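# Seat three sleeves band-down onto separate pins

## Task

Three sleeves will show up one after another. Place each sleeve on a different pin with its coloured band at the bottom, slide it fully down until it reaches the table, and release it. A sleeve must not drop onto a pin's rim, and you must not release a sleeve that is only perched on a pin's tip; if either happens, lift it up well away from the pins and try again (a sleeve that slides down from such a state may still count as a failure). No sleeve may still be held up by the robot at the end. Finish with the whole arm, gripper included, hanging in free air and touching nothing during the final second before the settled scene is judged. Knocking or placing anything off the table is a failure.

## Robot and tools

Robot: a single arm with a two-finger parallel gripper. The fingers extend along the gripper's +x axis and close along its y axis. The reported end_effector_position is the midpoint between the finger pads, about 3 to 4 cm short of the fingertips.

Scene frame: origin on the table surface straight below the arm's base; +z up; +y is to the left when facing along +x. Positions are in metres, orientation as a quaternion in w,x,y,z order, velocities in m/s and rad/s. The base may be tilted relative to the table, and the printed hand position can be a little wrong, especially at long reach.

execute_actions takes "actions", a list holding zero or one item, and optional "pictures" (boolean). An empty list just reports the state. An item with "rows" (1 to 15 rows) and optional "steps" (1 to 15, default 15) is an action; each step is 1/30 s, one row per step, the last row repeating if rows run out. An item with only "steps" (up to 300) is a wait, counted from the previous result, so your thinking time is included. A rejected call does nothing.

Each row has 7 numbers, each in [-1, 1], ordered dx, dy, dz, rx, ry, rz, opening. The first six are an offset, not a pose: they are expressed in the gripper's own axes and measured from the gripper pose shown in the most recent result (before any result in the scene shows it, and for later calls within one reply, from wherever the robot is when that action begins). Every row is counted from that same reference, not from the row before it. A value of 1.0 equals 0.6 m for dx, dy, dz and 180 degrees for rotation; rx, ry, rz form a single rotation vector. All-zero offsets are not a pause: they pull the gripper back to the reference pose. The opening is absolute: +1 is fully open (0.088 m); empty fingers close at about -0.80, and anything below that down to -1 changes nothing. Going from open to closed needs roughly 0.5 s.

move takes "target" (one 7-number row as above, same offset rules and reference) and "speed" (path top speed, 0.002 to 0.5 m/s, default 0.25; rotation capped at twice that in rad/s). It drives a straight path toward the target lasting 0.5 to 10 s; paths longer than 10 s stop early. Rotation takes the shorter direction. The path does not stop for obstacles; the real gripper lags, can drift off the line and may exceed the speed, notably with the arm near full stretch. The opening is commanded at the start. It finishes when the gripper and fingers settle, or 5 s after the path ends. Its result adds a "move:" line: done (at rest near target), off_target, moving, held or fault, plus limits that acted and the remaining distance to target. limits=paced means the command was clipped; limits=held means a safety check blocked some steps, after which the arm may jump faster than requested.

wait takes "seconds" (0 to 10) and sends nothing new. zoom_image takes "camera" (cam_head_left, cam_head_right, cam_high, cam_low, cam_wrist) and "region" [x0, y0, x1, y1] in image pixels from the top-left, at most 504 by 504. show_instructions shows the reference pages. finished_scene takes "scene" (its number) and ends that scene for good.

Control: each step the commanded pose is limited to within 70 mm and 16 degrees of the measured pose, then reached by damped inverse kinematics with position favoured over orientation. After an action ends the arm only continues to that last clipped pose, so large moves may need several calls; read the pose in the result and send the remainder. Joint friction can leave the gripper short or slightly tilted, and tiny moves may not happen, so check pose and orientation after each move and correct tilt. "Hand target" shows where the controller is currently heading.

Result lines: state (pose, velocities), Joint positions and Joint velocities in order waist, shoulder, elbow, wrist pitch, wrist yaw, wrist roll (rad), then finger-pad gap (m). Ranges: waist -3.054 to 3.054, shoulder 0 to 3.142, elbow 0 to 2.356, wrist pitch and yaw -1.571 to 1.571, wrist roll -3.142 to 3.142. grip_measured is the real opening on the command scale. To hold something, command an opening clearly below grip_measured; the gap sets squeeze strength (about 34 N per pad max). Readings may be off by about 1 mm. "pose unreachable" and HELD mark steps the clearance check altered or blocked; a mount under the base counts as arm. Joint torques are total drive outputs, noisy and offset, not pure contact loads.

Cameras: calibration data give each camera's intrinsics and world-to-camera transform; fixed cameras may be a few degrees or millimetres off, and the wrist camera's pose follows the joint readings.

Things to avoid: fast or deep pushes into contact (harder hits), torque faults (a joint load reaching its limit: waist 18.2, shoulder 22.5, elbow 22.4, wrist pitch 5.92, wrist yaw 5.9, wrist roll 5.54 N m, held object included) which freeze the arm for 10 s; motor overheating from long holding (MOTOR HOT from 50 °C, fault at 95 °C, possible power loss); dropping or slamming sleeves, letting one land on a pin rim, and pushing anything off the table. Loose objects may occasionally get nudged by outside forces. Release each sleeve only once fully seated, then lift the open gripper clear so it touches nothing.

Each tool is called as name([rows], argument=value, ...), one row to a line, values as JSON.

Reference images:

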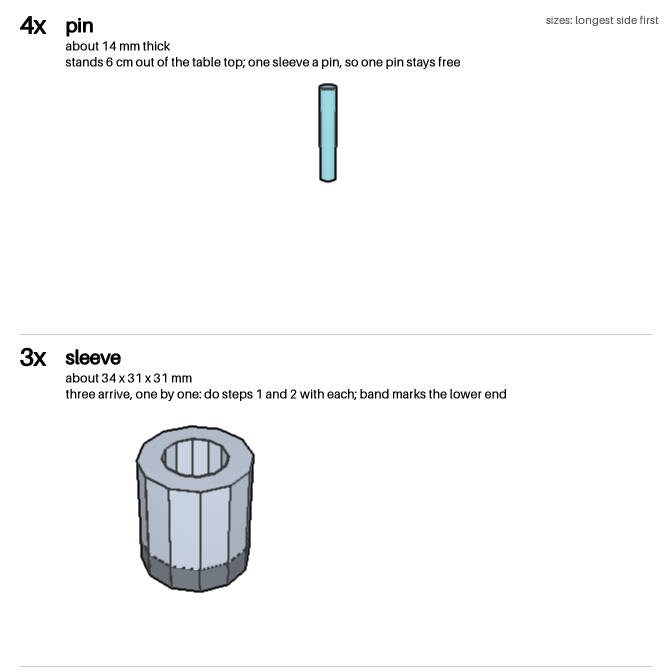

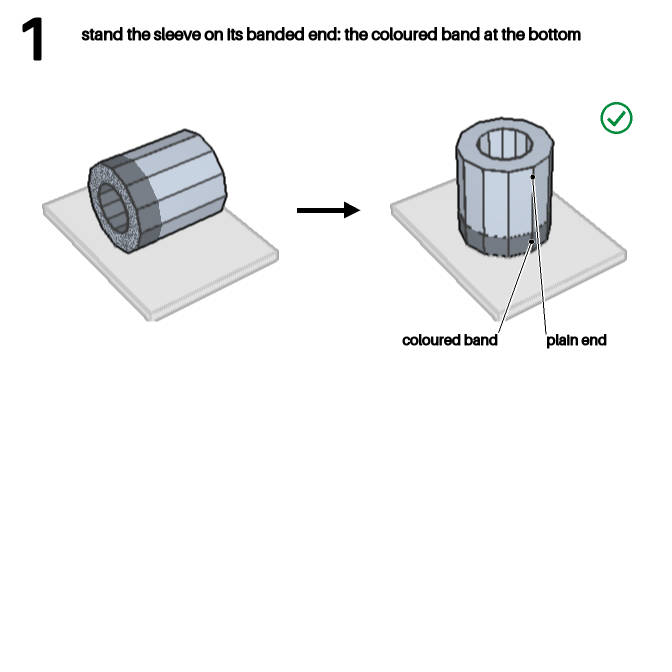

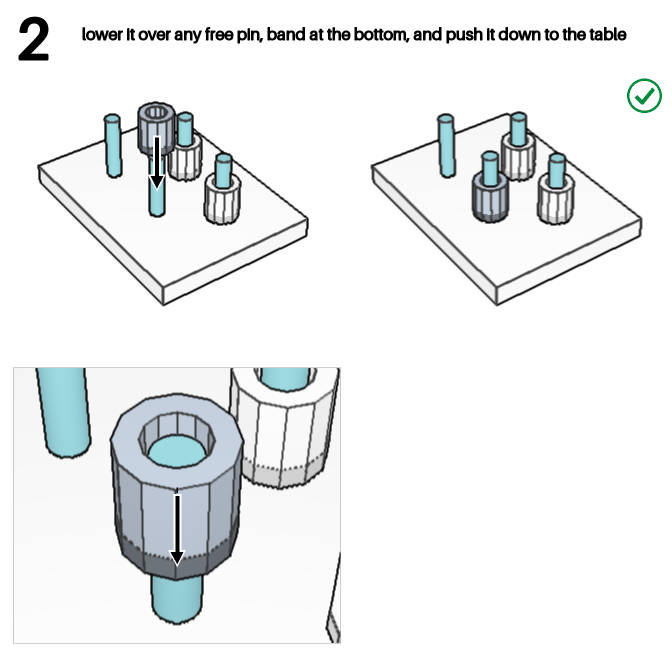

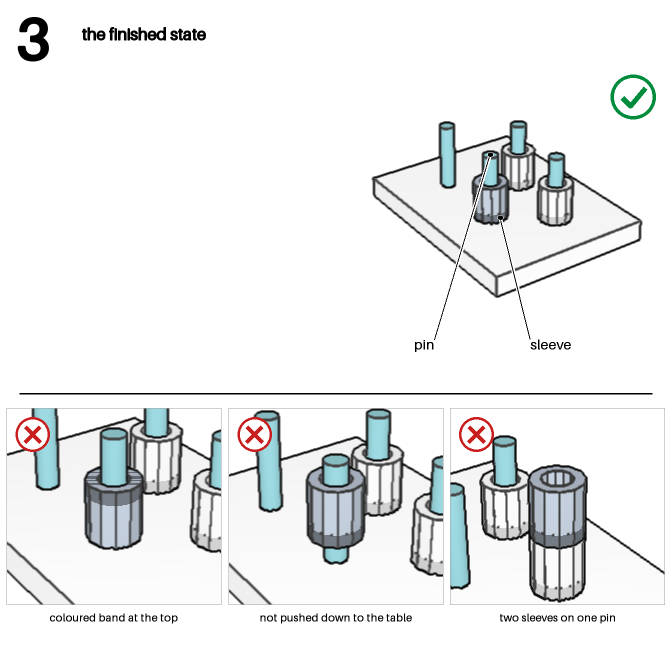

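## Session

execute_actions(actions=[])

Scene clock: 0.00 s of 4600.00 s.
end_effector_position=(+0.1979, +0.0560, +0.3496) grip_measured=+0.840 end_effector_quat_wxyz=(+0.306, +0.788, +0.321, -0.428) end_effector_velocity=(+0.000, +0.001, +0.001) end_effector_angular_velocity=(+0.004, -0.014, +0.008)
Joint positions: [-0.093  0.884  1.239 -1.361 -0.253  2.309  0.08 ]
Joint velocities: [-0.002 -0.007 -0.002  0.007 -0.007 -0.007  0.   ]
Joint torques (N m, as the arm reports them, + toward a larger angle): no reading
Heat: hottest shoulder 24 °C (+0.0 °C/min).
Hand target: +0.198, +0.056, +0.350; +0.306, +0.788, +0.321, -0.428

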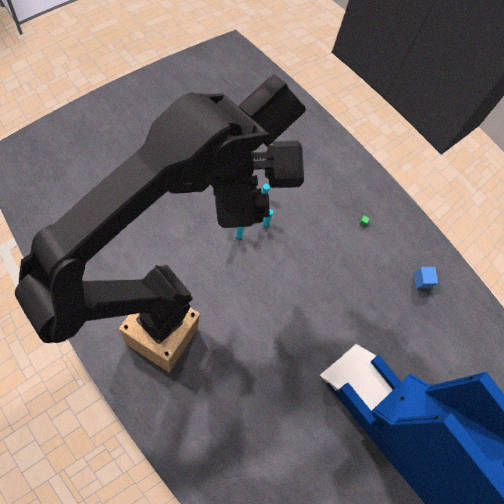

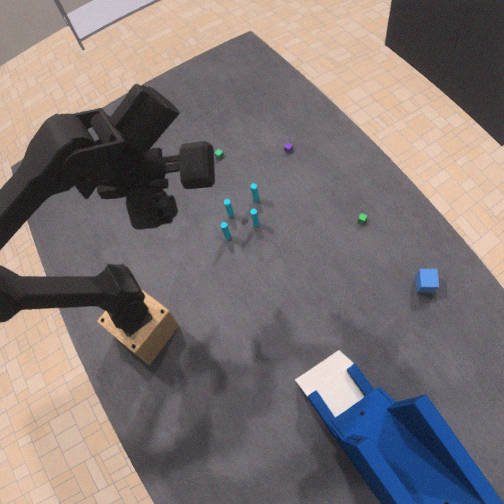

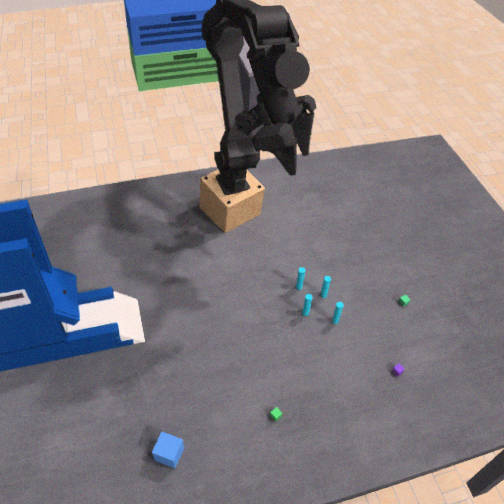

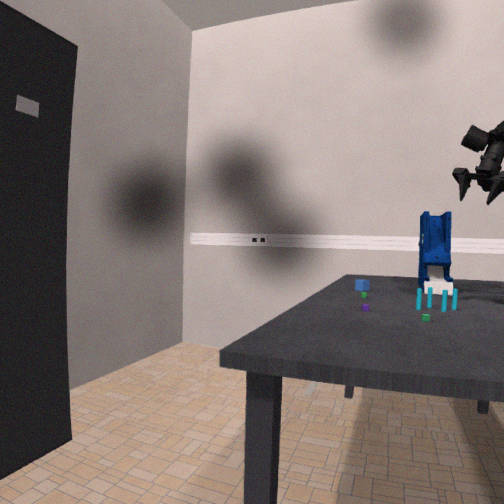

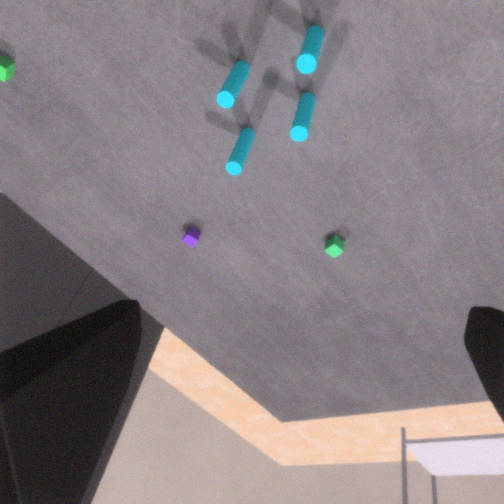

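zoom_image(camera="cam_high", region=[270, 250, 370, 350])

zoom_image(camera="cam_head_right", region=[190, 160, 290, 260])

execute_actions(actions=[])

Region (270, 250, 370, 350) of cam_high's 504x504 image, scaled by 5.040, with more detail than that image has.

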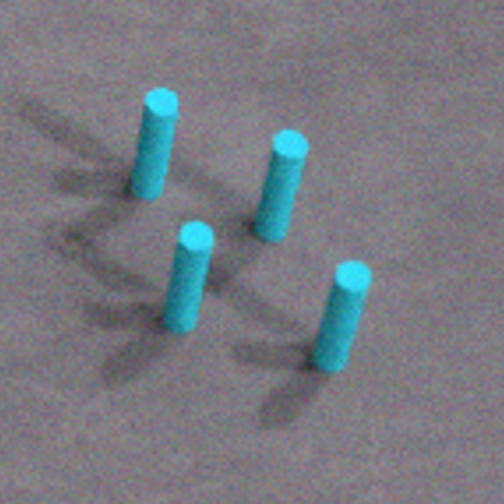

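Region (190, 160, 290, 260) of cam_head_right's 504x504 image, scaled by 5.040, with more detail than that image has.

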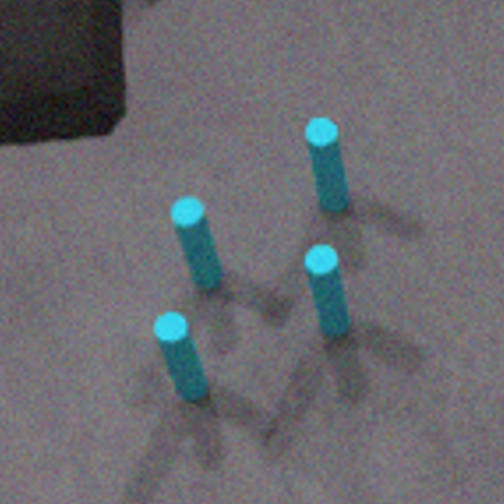

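Scene clock: 4.80 s of 4600.00 s.
end_effector_position=(+0.1979, +0.0560, +0.3496) grip_measured=+0.840 end_effector_quat_wxyz=(+0.306, +0.788, +0.321, -0.428) end_effector_velocity=(-0.002, -0.000, -0.001) end_effector_angular_velocity=(-0.004, +0.002, +0.015)
Joint positions: [-0.093  0.884  1.239 -1.361 -0.253  2.309  0.08 ]
Joint velocities: [-0.007 -0.002 -0.002 -0.007 -0.007 -0.022 -0.   ]
Joint torques (N m, as the arm reports them, + toward a larger angle): [-0.04 -2.11  6.52  0.79 -0.09 -0.06]
Heat: hottest shoulder 24 °C (+0.0 °C/min).
Hand target: +0.198, +0.056, +0.350; +0.306, +0.788, +0.321, -0.428
Steps of this call (steps 1 to 144: nothing new was sent). Readings (end_effector_position):
1: (+0.1979, +0.0560, +0.3496)
2: (+0.1979, +0.0560, +0.3496)
4: (+0.1979, +0.0560, +0.3496)
8: (+0.1979, +0.0560, +0.3496)
144: the state above

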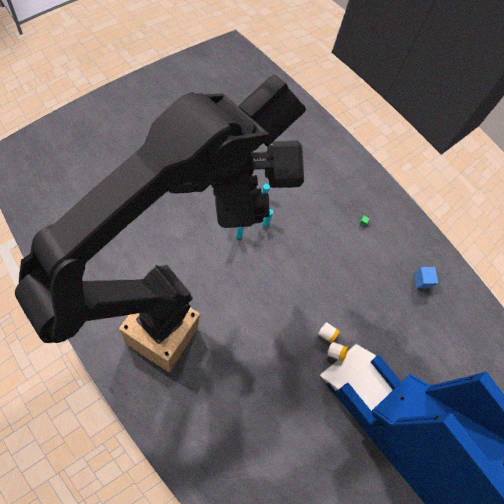

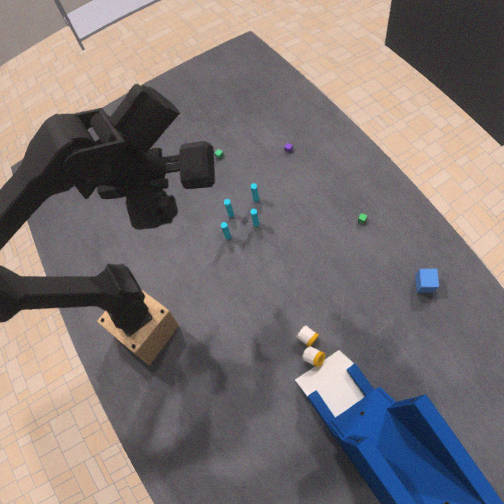

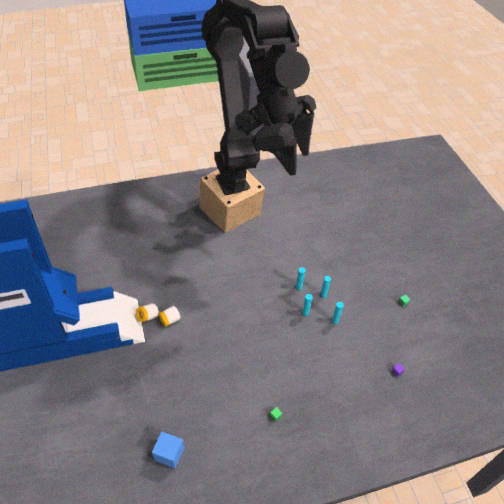

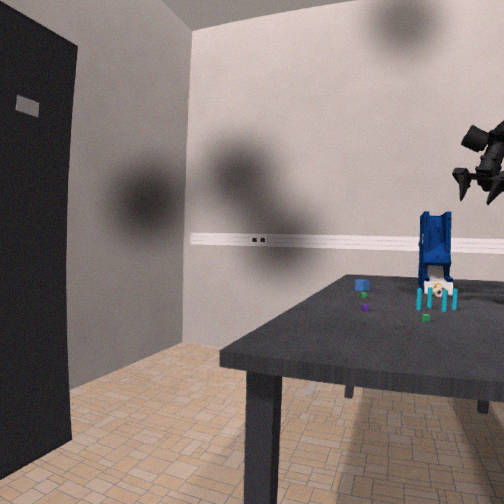

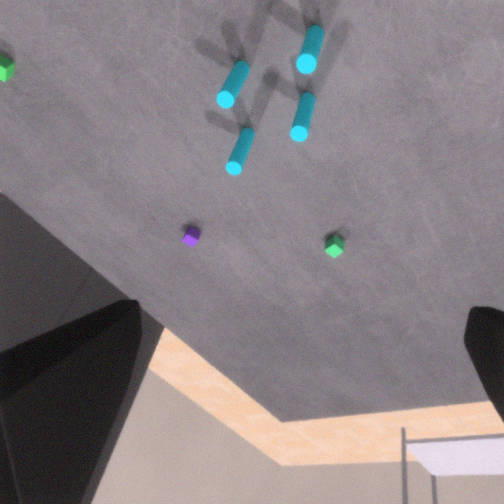

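execute_actions(actions=[])

zoom_image(camera="cam_head_right", region=[260, 290, 380, 410])

zoom_image(camera="cam_high", region=[90, 260, 210, 380])

zoom_image(camera="cam_head_left", region=[280, 290, 400, 410])

zoom_image(camera="cam_low", region=[404, 110, 504, 210])

zoom_image(camera="cam_high", region=[190, 0, 390, 200])

Scene clock: 64.80 s of 4600.00 s.
end_effector_position=(+0.1979, +0.0560, +0.3496) grip_measured=+0.840 end_effector_quat_wxyz=(+0.306, +0.788, +0.321, -0.428) end_effector_velocity=(-0.006, +0.000, -0.001) end_effector_angular_velocity=(+0.009, +0.019, -0.006)
Joint positions: [-0.093  0.884  1.239 -1.361 -0.253  2.309  0.08 ]
Joint velocities: [-0.002 -0.007 -0.002 -0.022 -0.007  0.007 -0.   ]
Joint torques (N m, as the arm reports them, + toward a larger angle): [-0.04 -2.11  6.54  0.8  -0.1  -0.06]
Heat: hottest elbow 25 °C (+1.0 °C/min).
Hand target: +0.198, +0.056, +0.350; +0.306, +0.788, +0.321, -0.428
Steps of this call (steps 1 to 1800: nothing new was sent). Readings (end_effector_position):
1: (+0.1979, +0.0560, +0.3496)
2: (+0.1979, +0.0560, +0.3496)
4: (+0.1979, +0.0560, +0.3496)
8: (+0.1979, +0.0560, +0.3496)
1800: the state above

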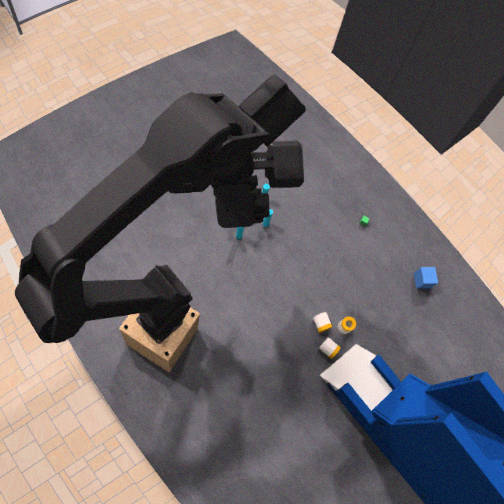

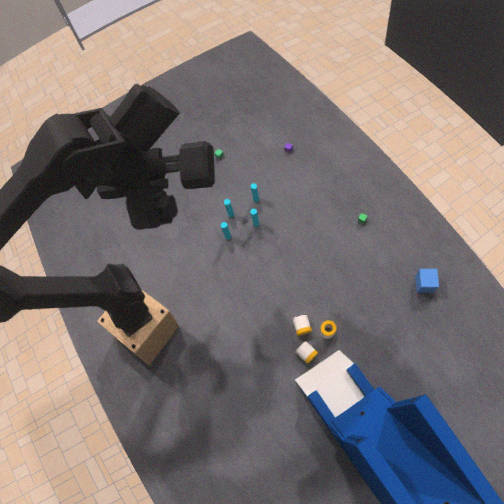

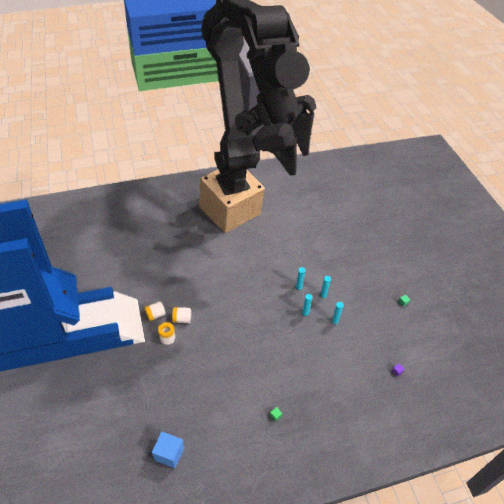

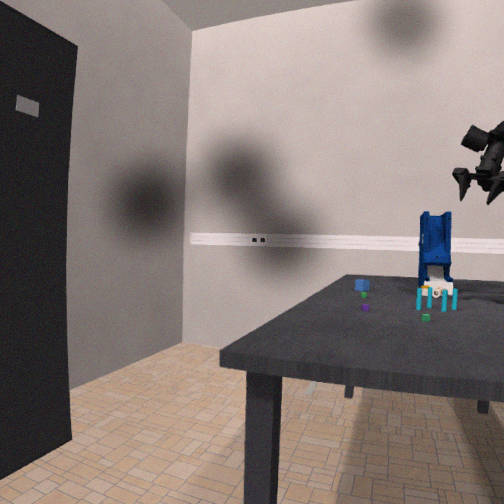

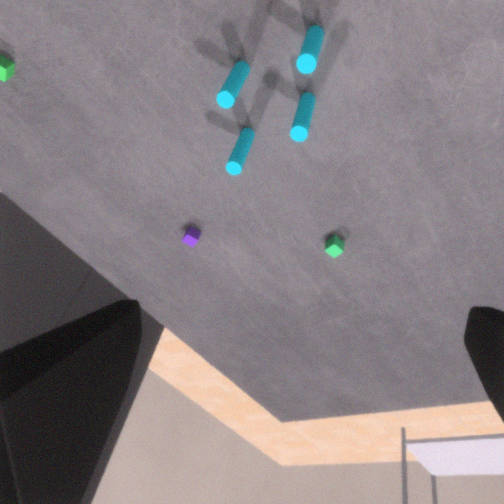

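Region (260, 290, 380, 410) of cam_head_right's 504x504 image, scaled by 4.200, with more detail than that image has.

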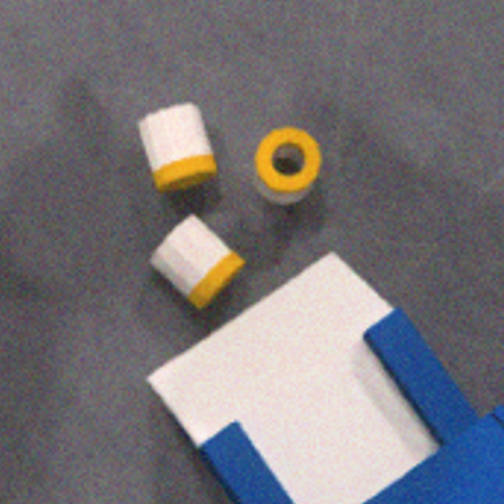

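Region (90, 260, 210, 380) of cam_high's 504x504 image, scaled by 4.200, with more detail than that image has.

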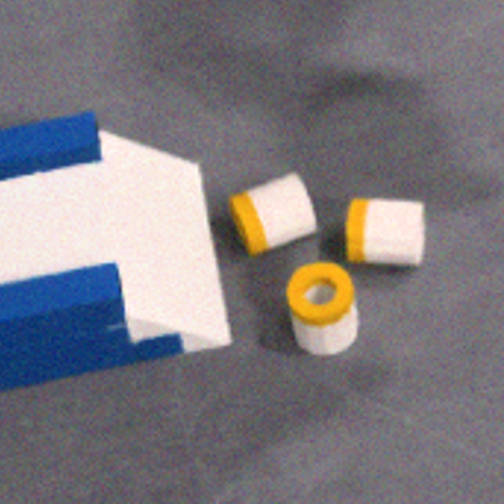

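Region (280, 290, 400, 410) of cam_head_left's 504x504 image, scaled by 4.200, with more detail than that image has.

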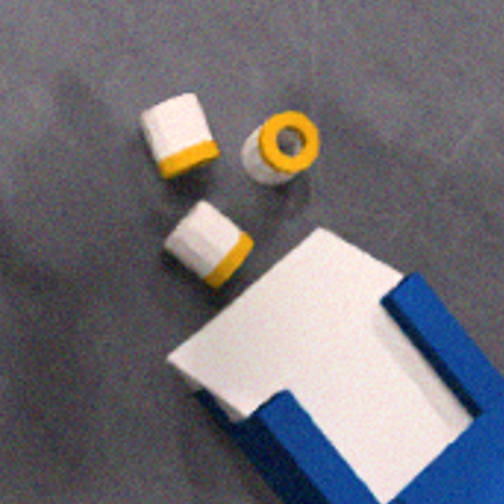

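Region (404, 110, 504, 210) of cam_low's 504x504 image, scaled by 5.040, with more detail than that image has.

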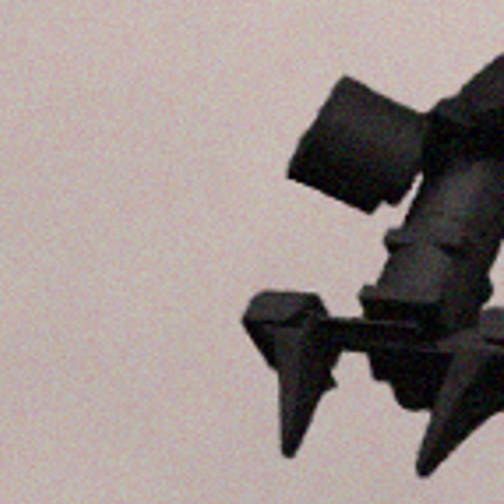

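Region (190, 0, 390, 200) of cam_high's 504x504 image, scaled by 2.520, with more detail than that image has.

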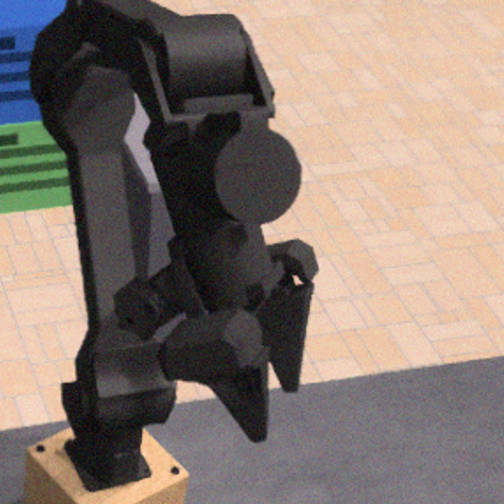

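move(target=[0.2253, 0.1482, 0.1878, -0.6389, 0, 0, 0.2], speed=0.5)

move(target=[0.1767, -0.1547, 0.0225, -0.4177, 0.3859, -0.1763, 0.2], speed=0.5)

Scene clock: 127.47 s of 4600.00 s.
end_effector_position=(+0.2728, -0.0491, +0.2035) grip_measured=+0.200 end_effector_quat_wxyz=(+0.830, +0.162, +0.532, +0.037) end_effector_velocity=(-0.004, +0.002, -0.002) end_effector_angular_velocity=(+0.009, +0.016, +0.017)
Joint positions: [-0.608  1.235  0.834 -0.781 -0.486 -0.19   0.049]
Joint velocities: [-0.002  0.002 -0.002 -0.022 -0.007 -0.022 -0.   ]
Joint torques (N m, as the arm reports them, + toward a larger angle): [-0.47 -4.16  5.87  0.76 -0.39 -0.2 ]
Heat: hottest elbow 27 °C (+2.0 °C/min).
Hand target: +0.271, -0.049, +0.200; +0.828, +0.164, +0.535, +0.040
Off the commanded pose: 0.005 m, 1 deg.
move: done
camera_calibration (this result's frames):
cam_wrist: T_world_to_cam=[[-0.0832534, -0.944337, -0.318272, 0.054617], [-0.991721, 0.109846, -0.0665082, 0.314576], [0.097767, 0.3101, -0.945664, 0.252783], [0, 0, 0, 1]] pos_world=[0.291805, -0.0613662, 0.277353]

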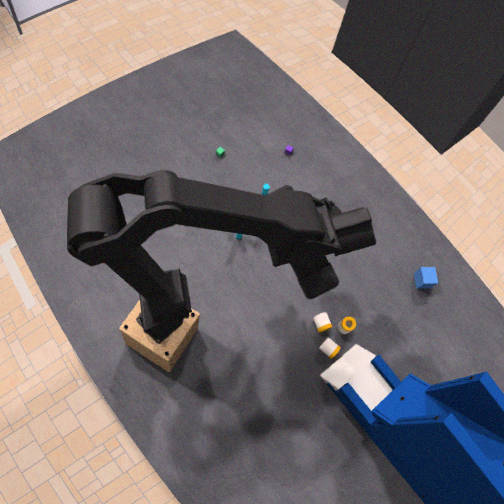

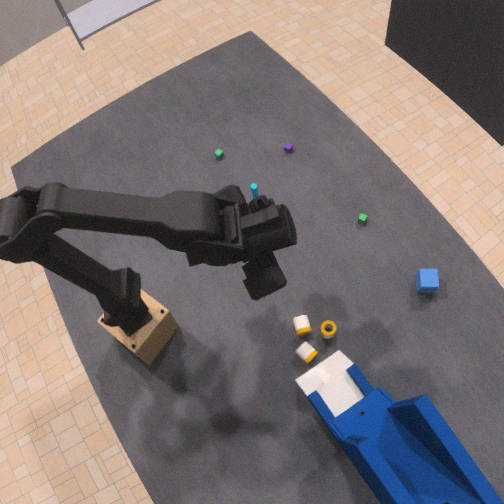

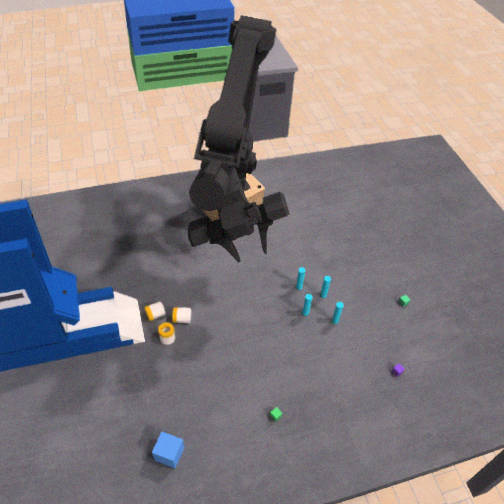

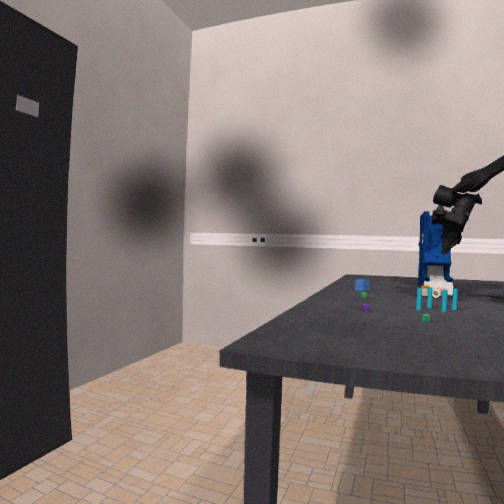

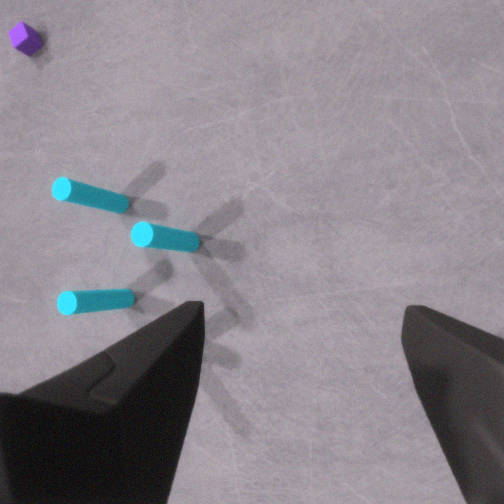

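Scene clock: 130.00 s of 4600.00 s.
end_effector_position=(+0.3206, -0.1142, +0.0908) grip_measured=+0.200 end_effector_quat_wxyz=(+0.322, -0.520, +0.765, +0.205) end_effector_velocity=(-0.002, +0.002, -0.000) end_effector_angular_velocity=(+0.009, +0.012, +0.005)
Joint positions: [-0.195  2.088  1.272 -0.953  0.7   -1.127  0.049]
Joint velocities: [ 0.002 -0.002 -0.002 -0.007 -0.007 -0.007 -0.   ]
Joint torques (N m, as the arm reports them, + toward a larger angle): [-0.3  -8.11  5.14 -0.18  0.45 -0.21]
Heat: hottest elbow 27 °C (+2.0 °C/min).
Hand target: +0.322, -0.114, +0.089; +0.318, -0.522, +0.764, +0.206
Off the commanded pose: 0.003 m, 1 deg.
move: done
camera_calibration (this result's frames):
cam_wrist: T_world_to_cam=[[0.926303, -0.376701, -0.00771303, -0.325754], [-0.15091, -0.389687, 0.908499, -0.0534654], [-0.345238, -0.840381, -0.417817, 0.124428], [0, 0, 0, 1]] pos_world=[0.336636, -0.0389795, 0.0980489]

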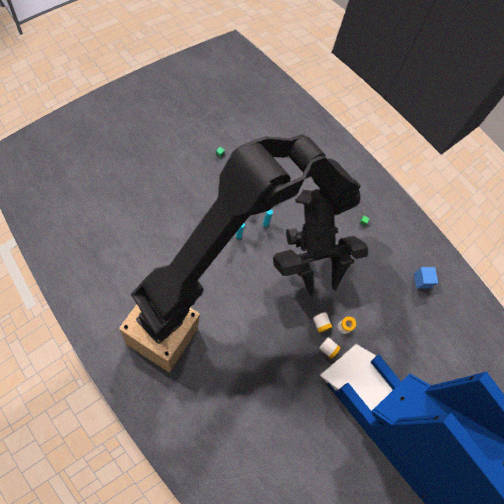

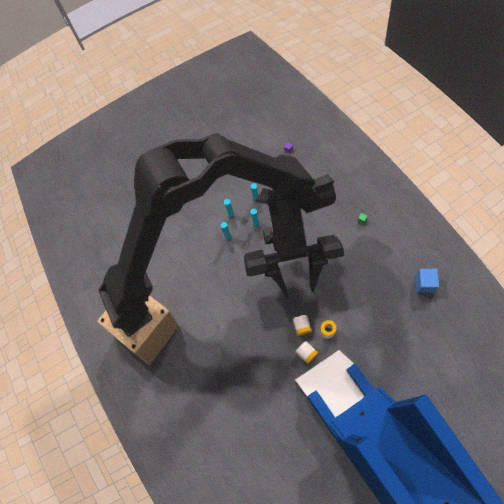

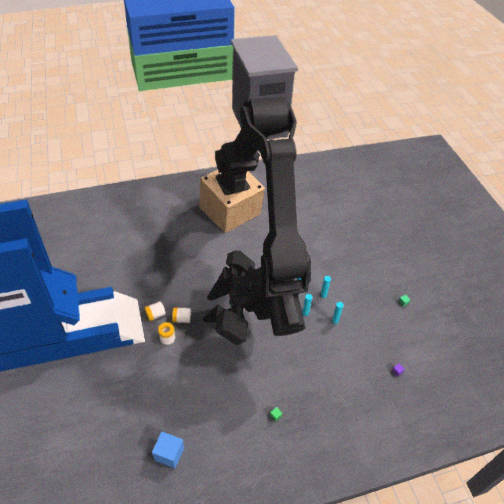

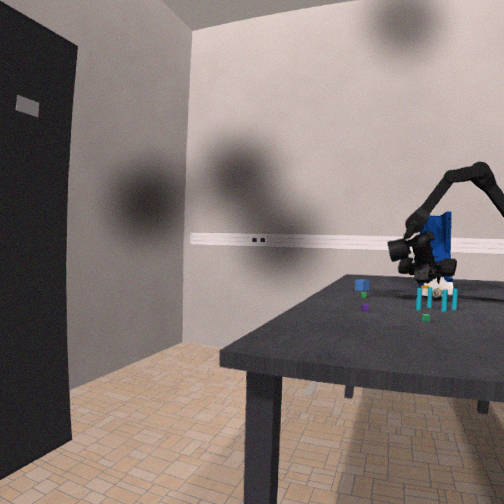

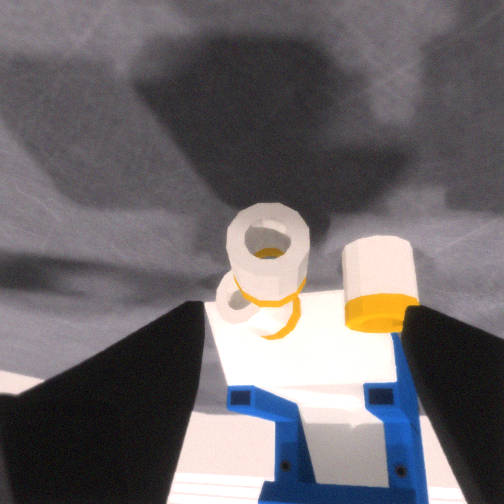

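zoom_image(camera="cam_wrist", region=[190, 170, 442, 422])

zoom_image(camera="cam_low", region=[370, 200, 490, 320])

zoom_image(camera="cam_head_right", region=[230, 220, 370, 360])

zoom_image(camera="cam_high", region=[140, 230, 300, 390])

Region (190, 170, 442, 422) of cam_wrist's 504x504 image, scaled by 2.000, with more detail than that image has.

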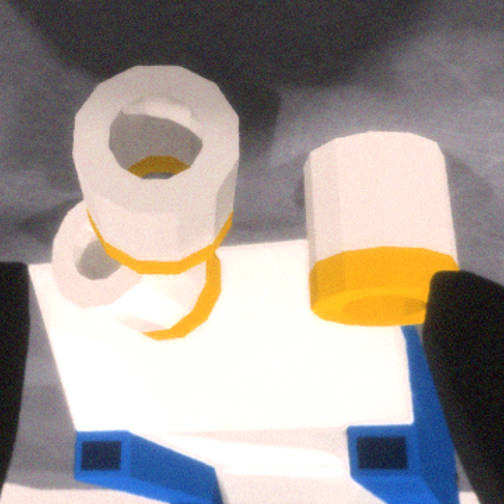

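Region (370, 200, 490, 320) of cam_low's 504x504 image, scaled by 4.200, with more detail than that image has.

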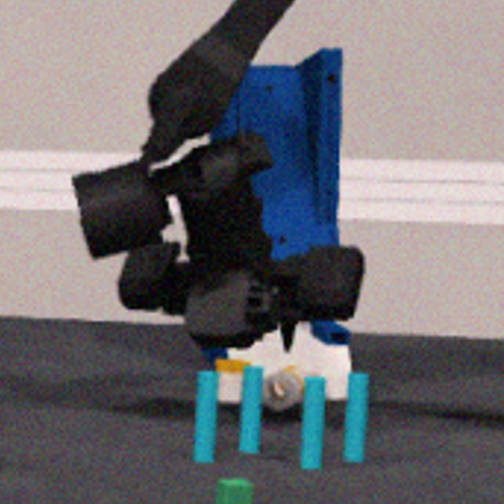

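Region (230, 220, 370, 360) of cam_head_right's 504x504 image, scaled by 3.600, with more detail than that image has.

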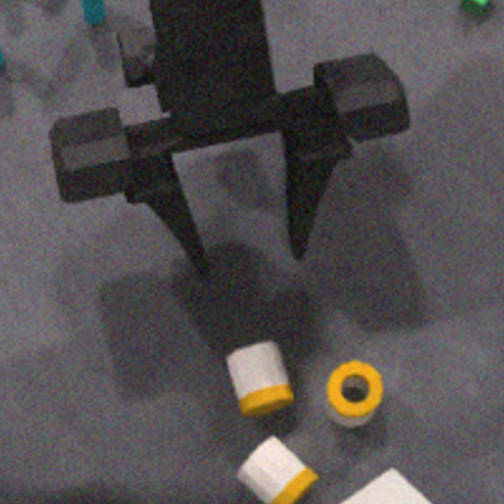

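Region (140, 230, 300, 390) of cam_high's 504x504 image, scaled by 3.150, with more detail than that image has.

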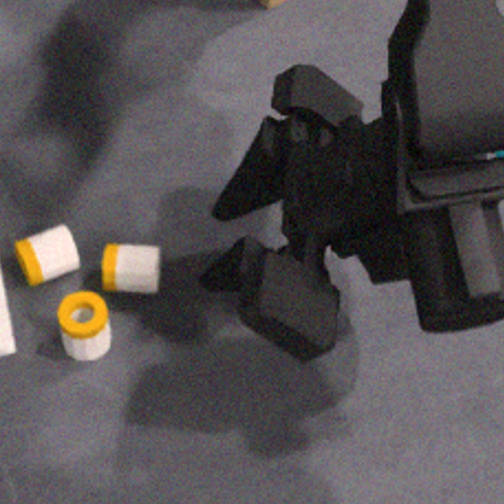

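move(target=[0.1122, 0.0117, -0.0307, -0.010, 0, -0.0096, 0.2], speed=0.15)

zoom_image(camera="cam_high", region=[140, 250, 260, 370])

zoom_image(camera="cam_head_right", region=[240, 250, 360, 370])

Scene clock: 190.93 s of 4600.00 s.
end_effector_position=(+0.2927, -0.1668, +0.0538) grip_measured=+0.200 end_effector_quat_wxyz=(+0.316, -0.534, +0.755, +0.213) end_effector_velocity=(-0.001, -0.005, +0.000) end_effector_angular_velocity=(-0.005, -0.001, +0.016)
Joint positions: [-0.352  2.09   1.069 -0.583  0.725 -1.385  0.049]
Joint velocities: [-0.012 -0.007 -0.017  0.037  0.007 -0.037 -0.   ]
Joint torques (N m, as the arm reports them, + toward a larger angle): [-0.74 -9.94  3.15  0.09  0.44 -0.19]
Heat: hottest shoulder 30 °C (+3.0 °C/min).
Hand target: +0.292, -0.168, +0.056; +0.316, -0.535, +0.754, +0.212
Off the commanded pose: 0.003 m, 0 deg.
move: done
camera_calibration (this result's frames):
cam_wrist: T_world_to_cam=[[0.940471, -0.339592, -0.0138468, -0.31768], [-0.129908, -0.396819, 0.908657, -0.0519475], [-0.314068, -0.852767, -0.417313, 0.0438608], [0, 0, 0, 1]] pos_world=[0.305796, -0.0910924, 0.0611073]

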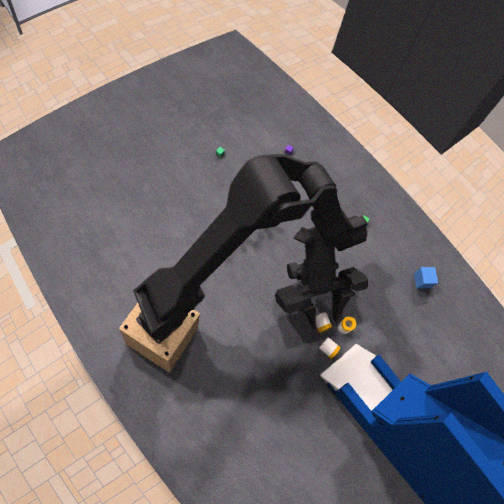

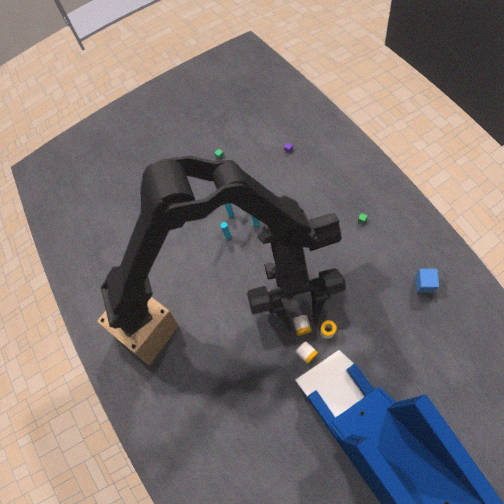

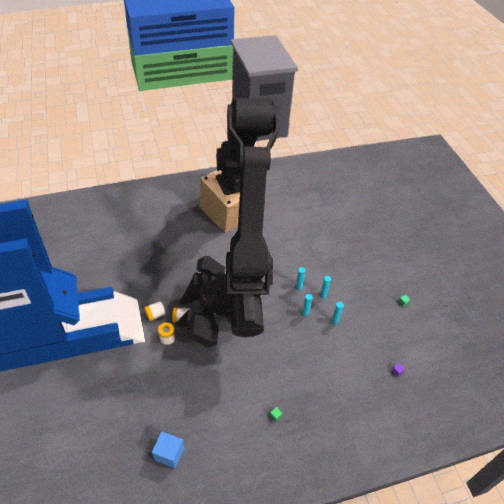

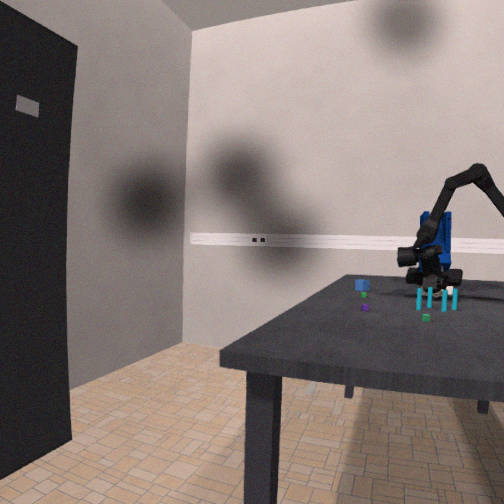

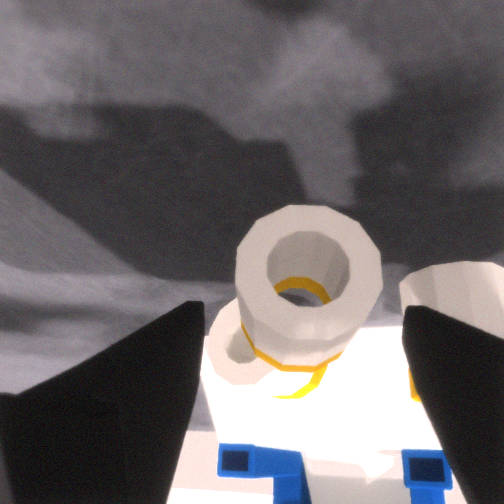

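Region (140, 250, 260, 370) of cam_high's 504x504 image, scaled by 4.200, with more detail than that image has.

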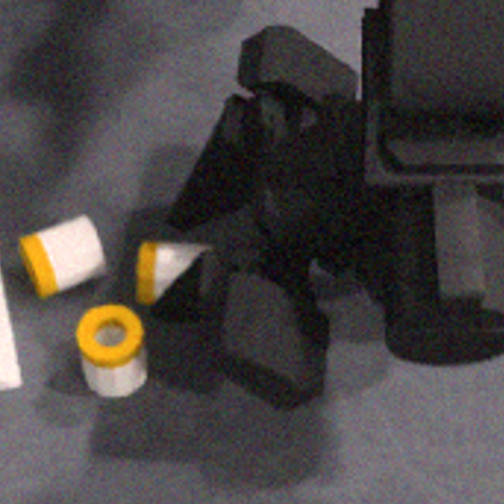

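Region (240, 250, 360, 370) of cam_head_right's 504x504 image, scaled by 4.200, with more detail than that image has.

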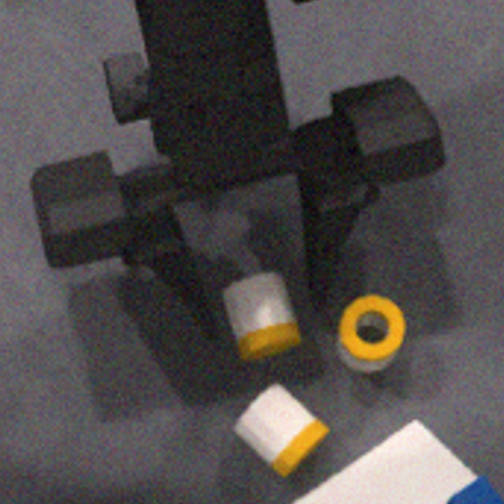

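move(target=[0.0163, 0, 0.0095, 0, 0, 0, 0.2], speed=0.05)

Scene clock: 202.20 s of 4600.00 s.
end_effector_position=(+0.2947, -0.1691, +0.0464) grip_measured=+0.200 end_effector_quat_wxyz=(+0.320, -0.536, +0.753, +0.209) end_effector_velocity=(-0.003, -0.001, -0.000) end_effector_angular_velocity=(-0.003, +0.018, +0.003)
Joint positions: [-0.356  2.112  1.066 -0.542  0.725 -1.39   0.049]
Joint velocities: [-0.002  0.002 -0.002 -0.007  0.007 -0.007 -0.   ]
Joint torques (N m, as the arm reports them, + toward a larger angle): [-0.77 -7.73  3.34  0.1   0.36 -0.18]
Heat: hottest shoulder 32 °C (+6.1 °C/min).
Hand target: +0.292, -0.170, +0.043; +0.316, -0.534, +0.755, +0.213
Off the commanded pose: 0.005 m, 1 deg.
move: done
camera_calibration (this result's frames):
cam_wrist: T_world_to_cam=[[0.94056, -0.339628, -0.000584891, -0.321054], [-0.141811, -0.394293, 0.907977, -0.0419117], [-0.308605, -0.853924, -0.419019, 0.0377544], [0, 0, 0, 1]] pos_world=[0.307678, -0.0933249, 0.0536869]

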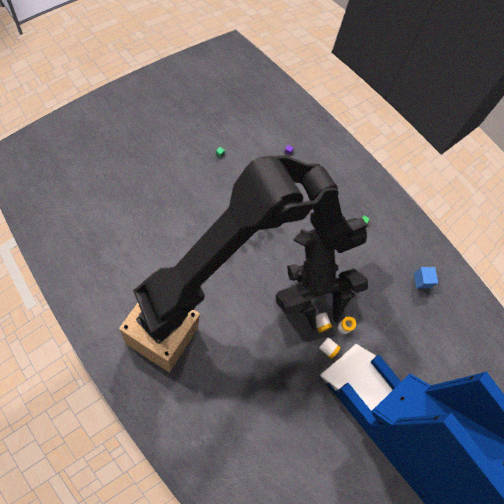

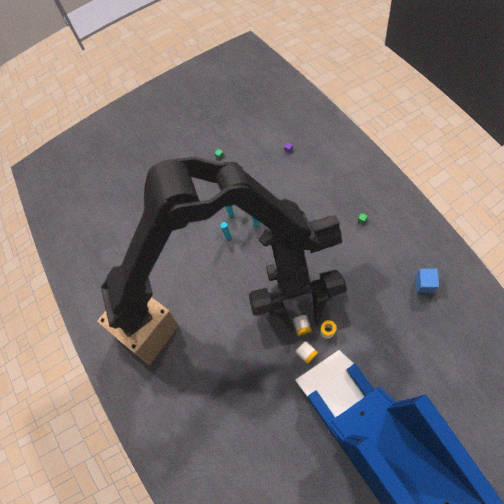

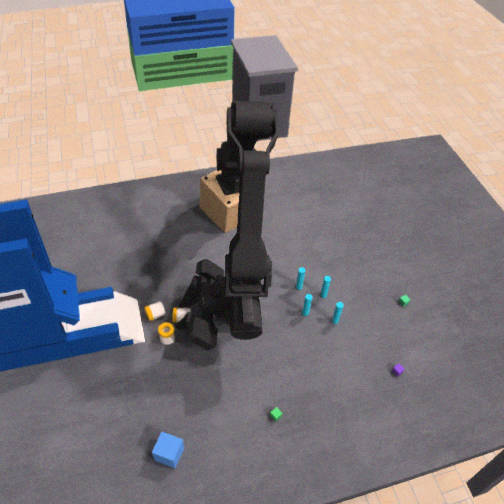

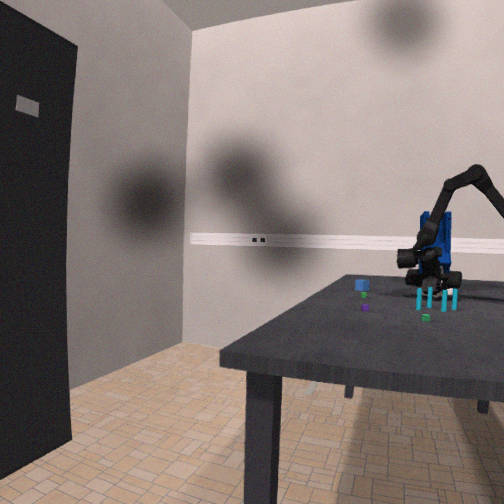

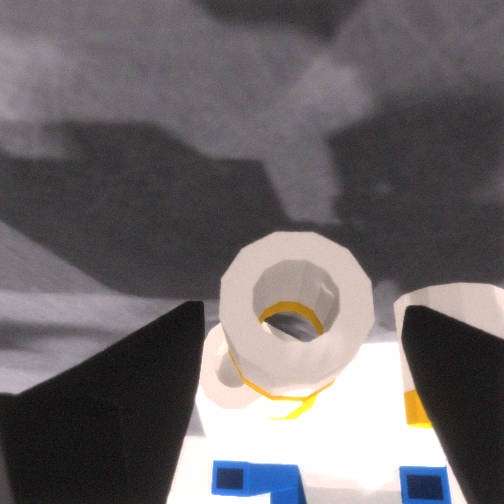

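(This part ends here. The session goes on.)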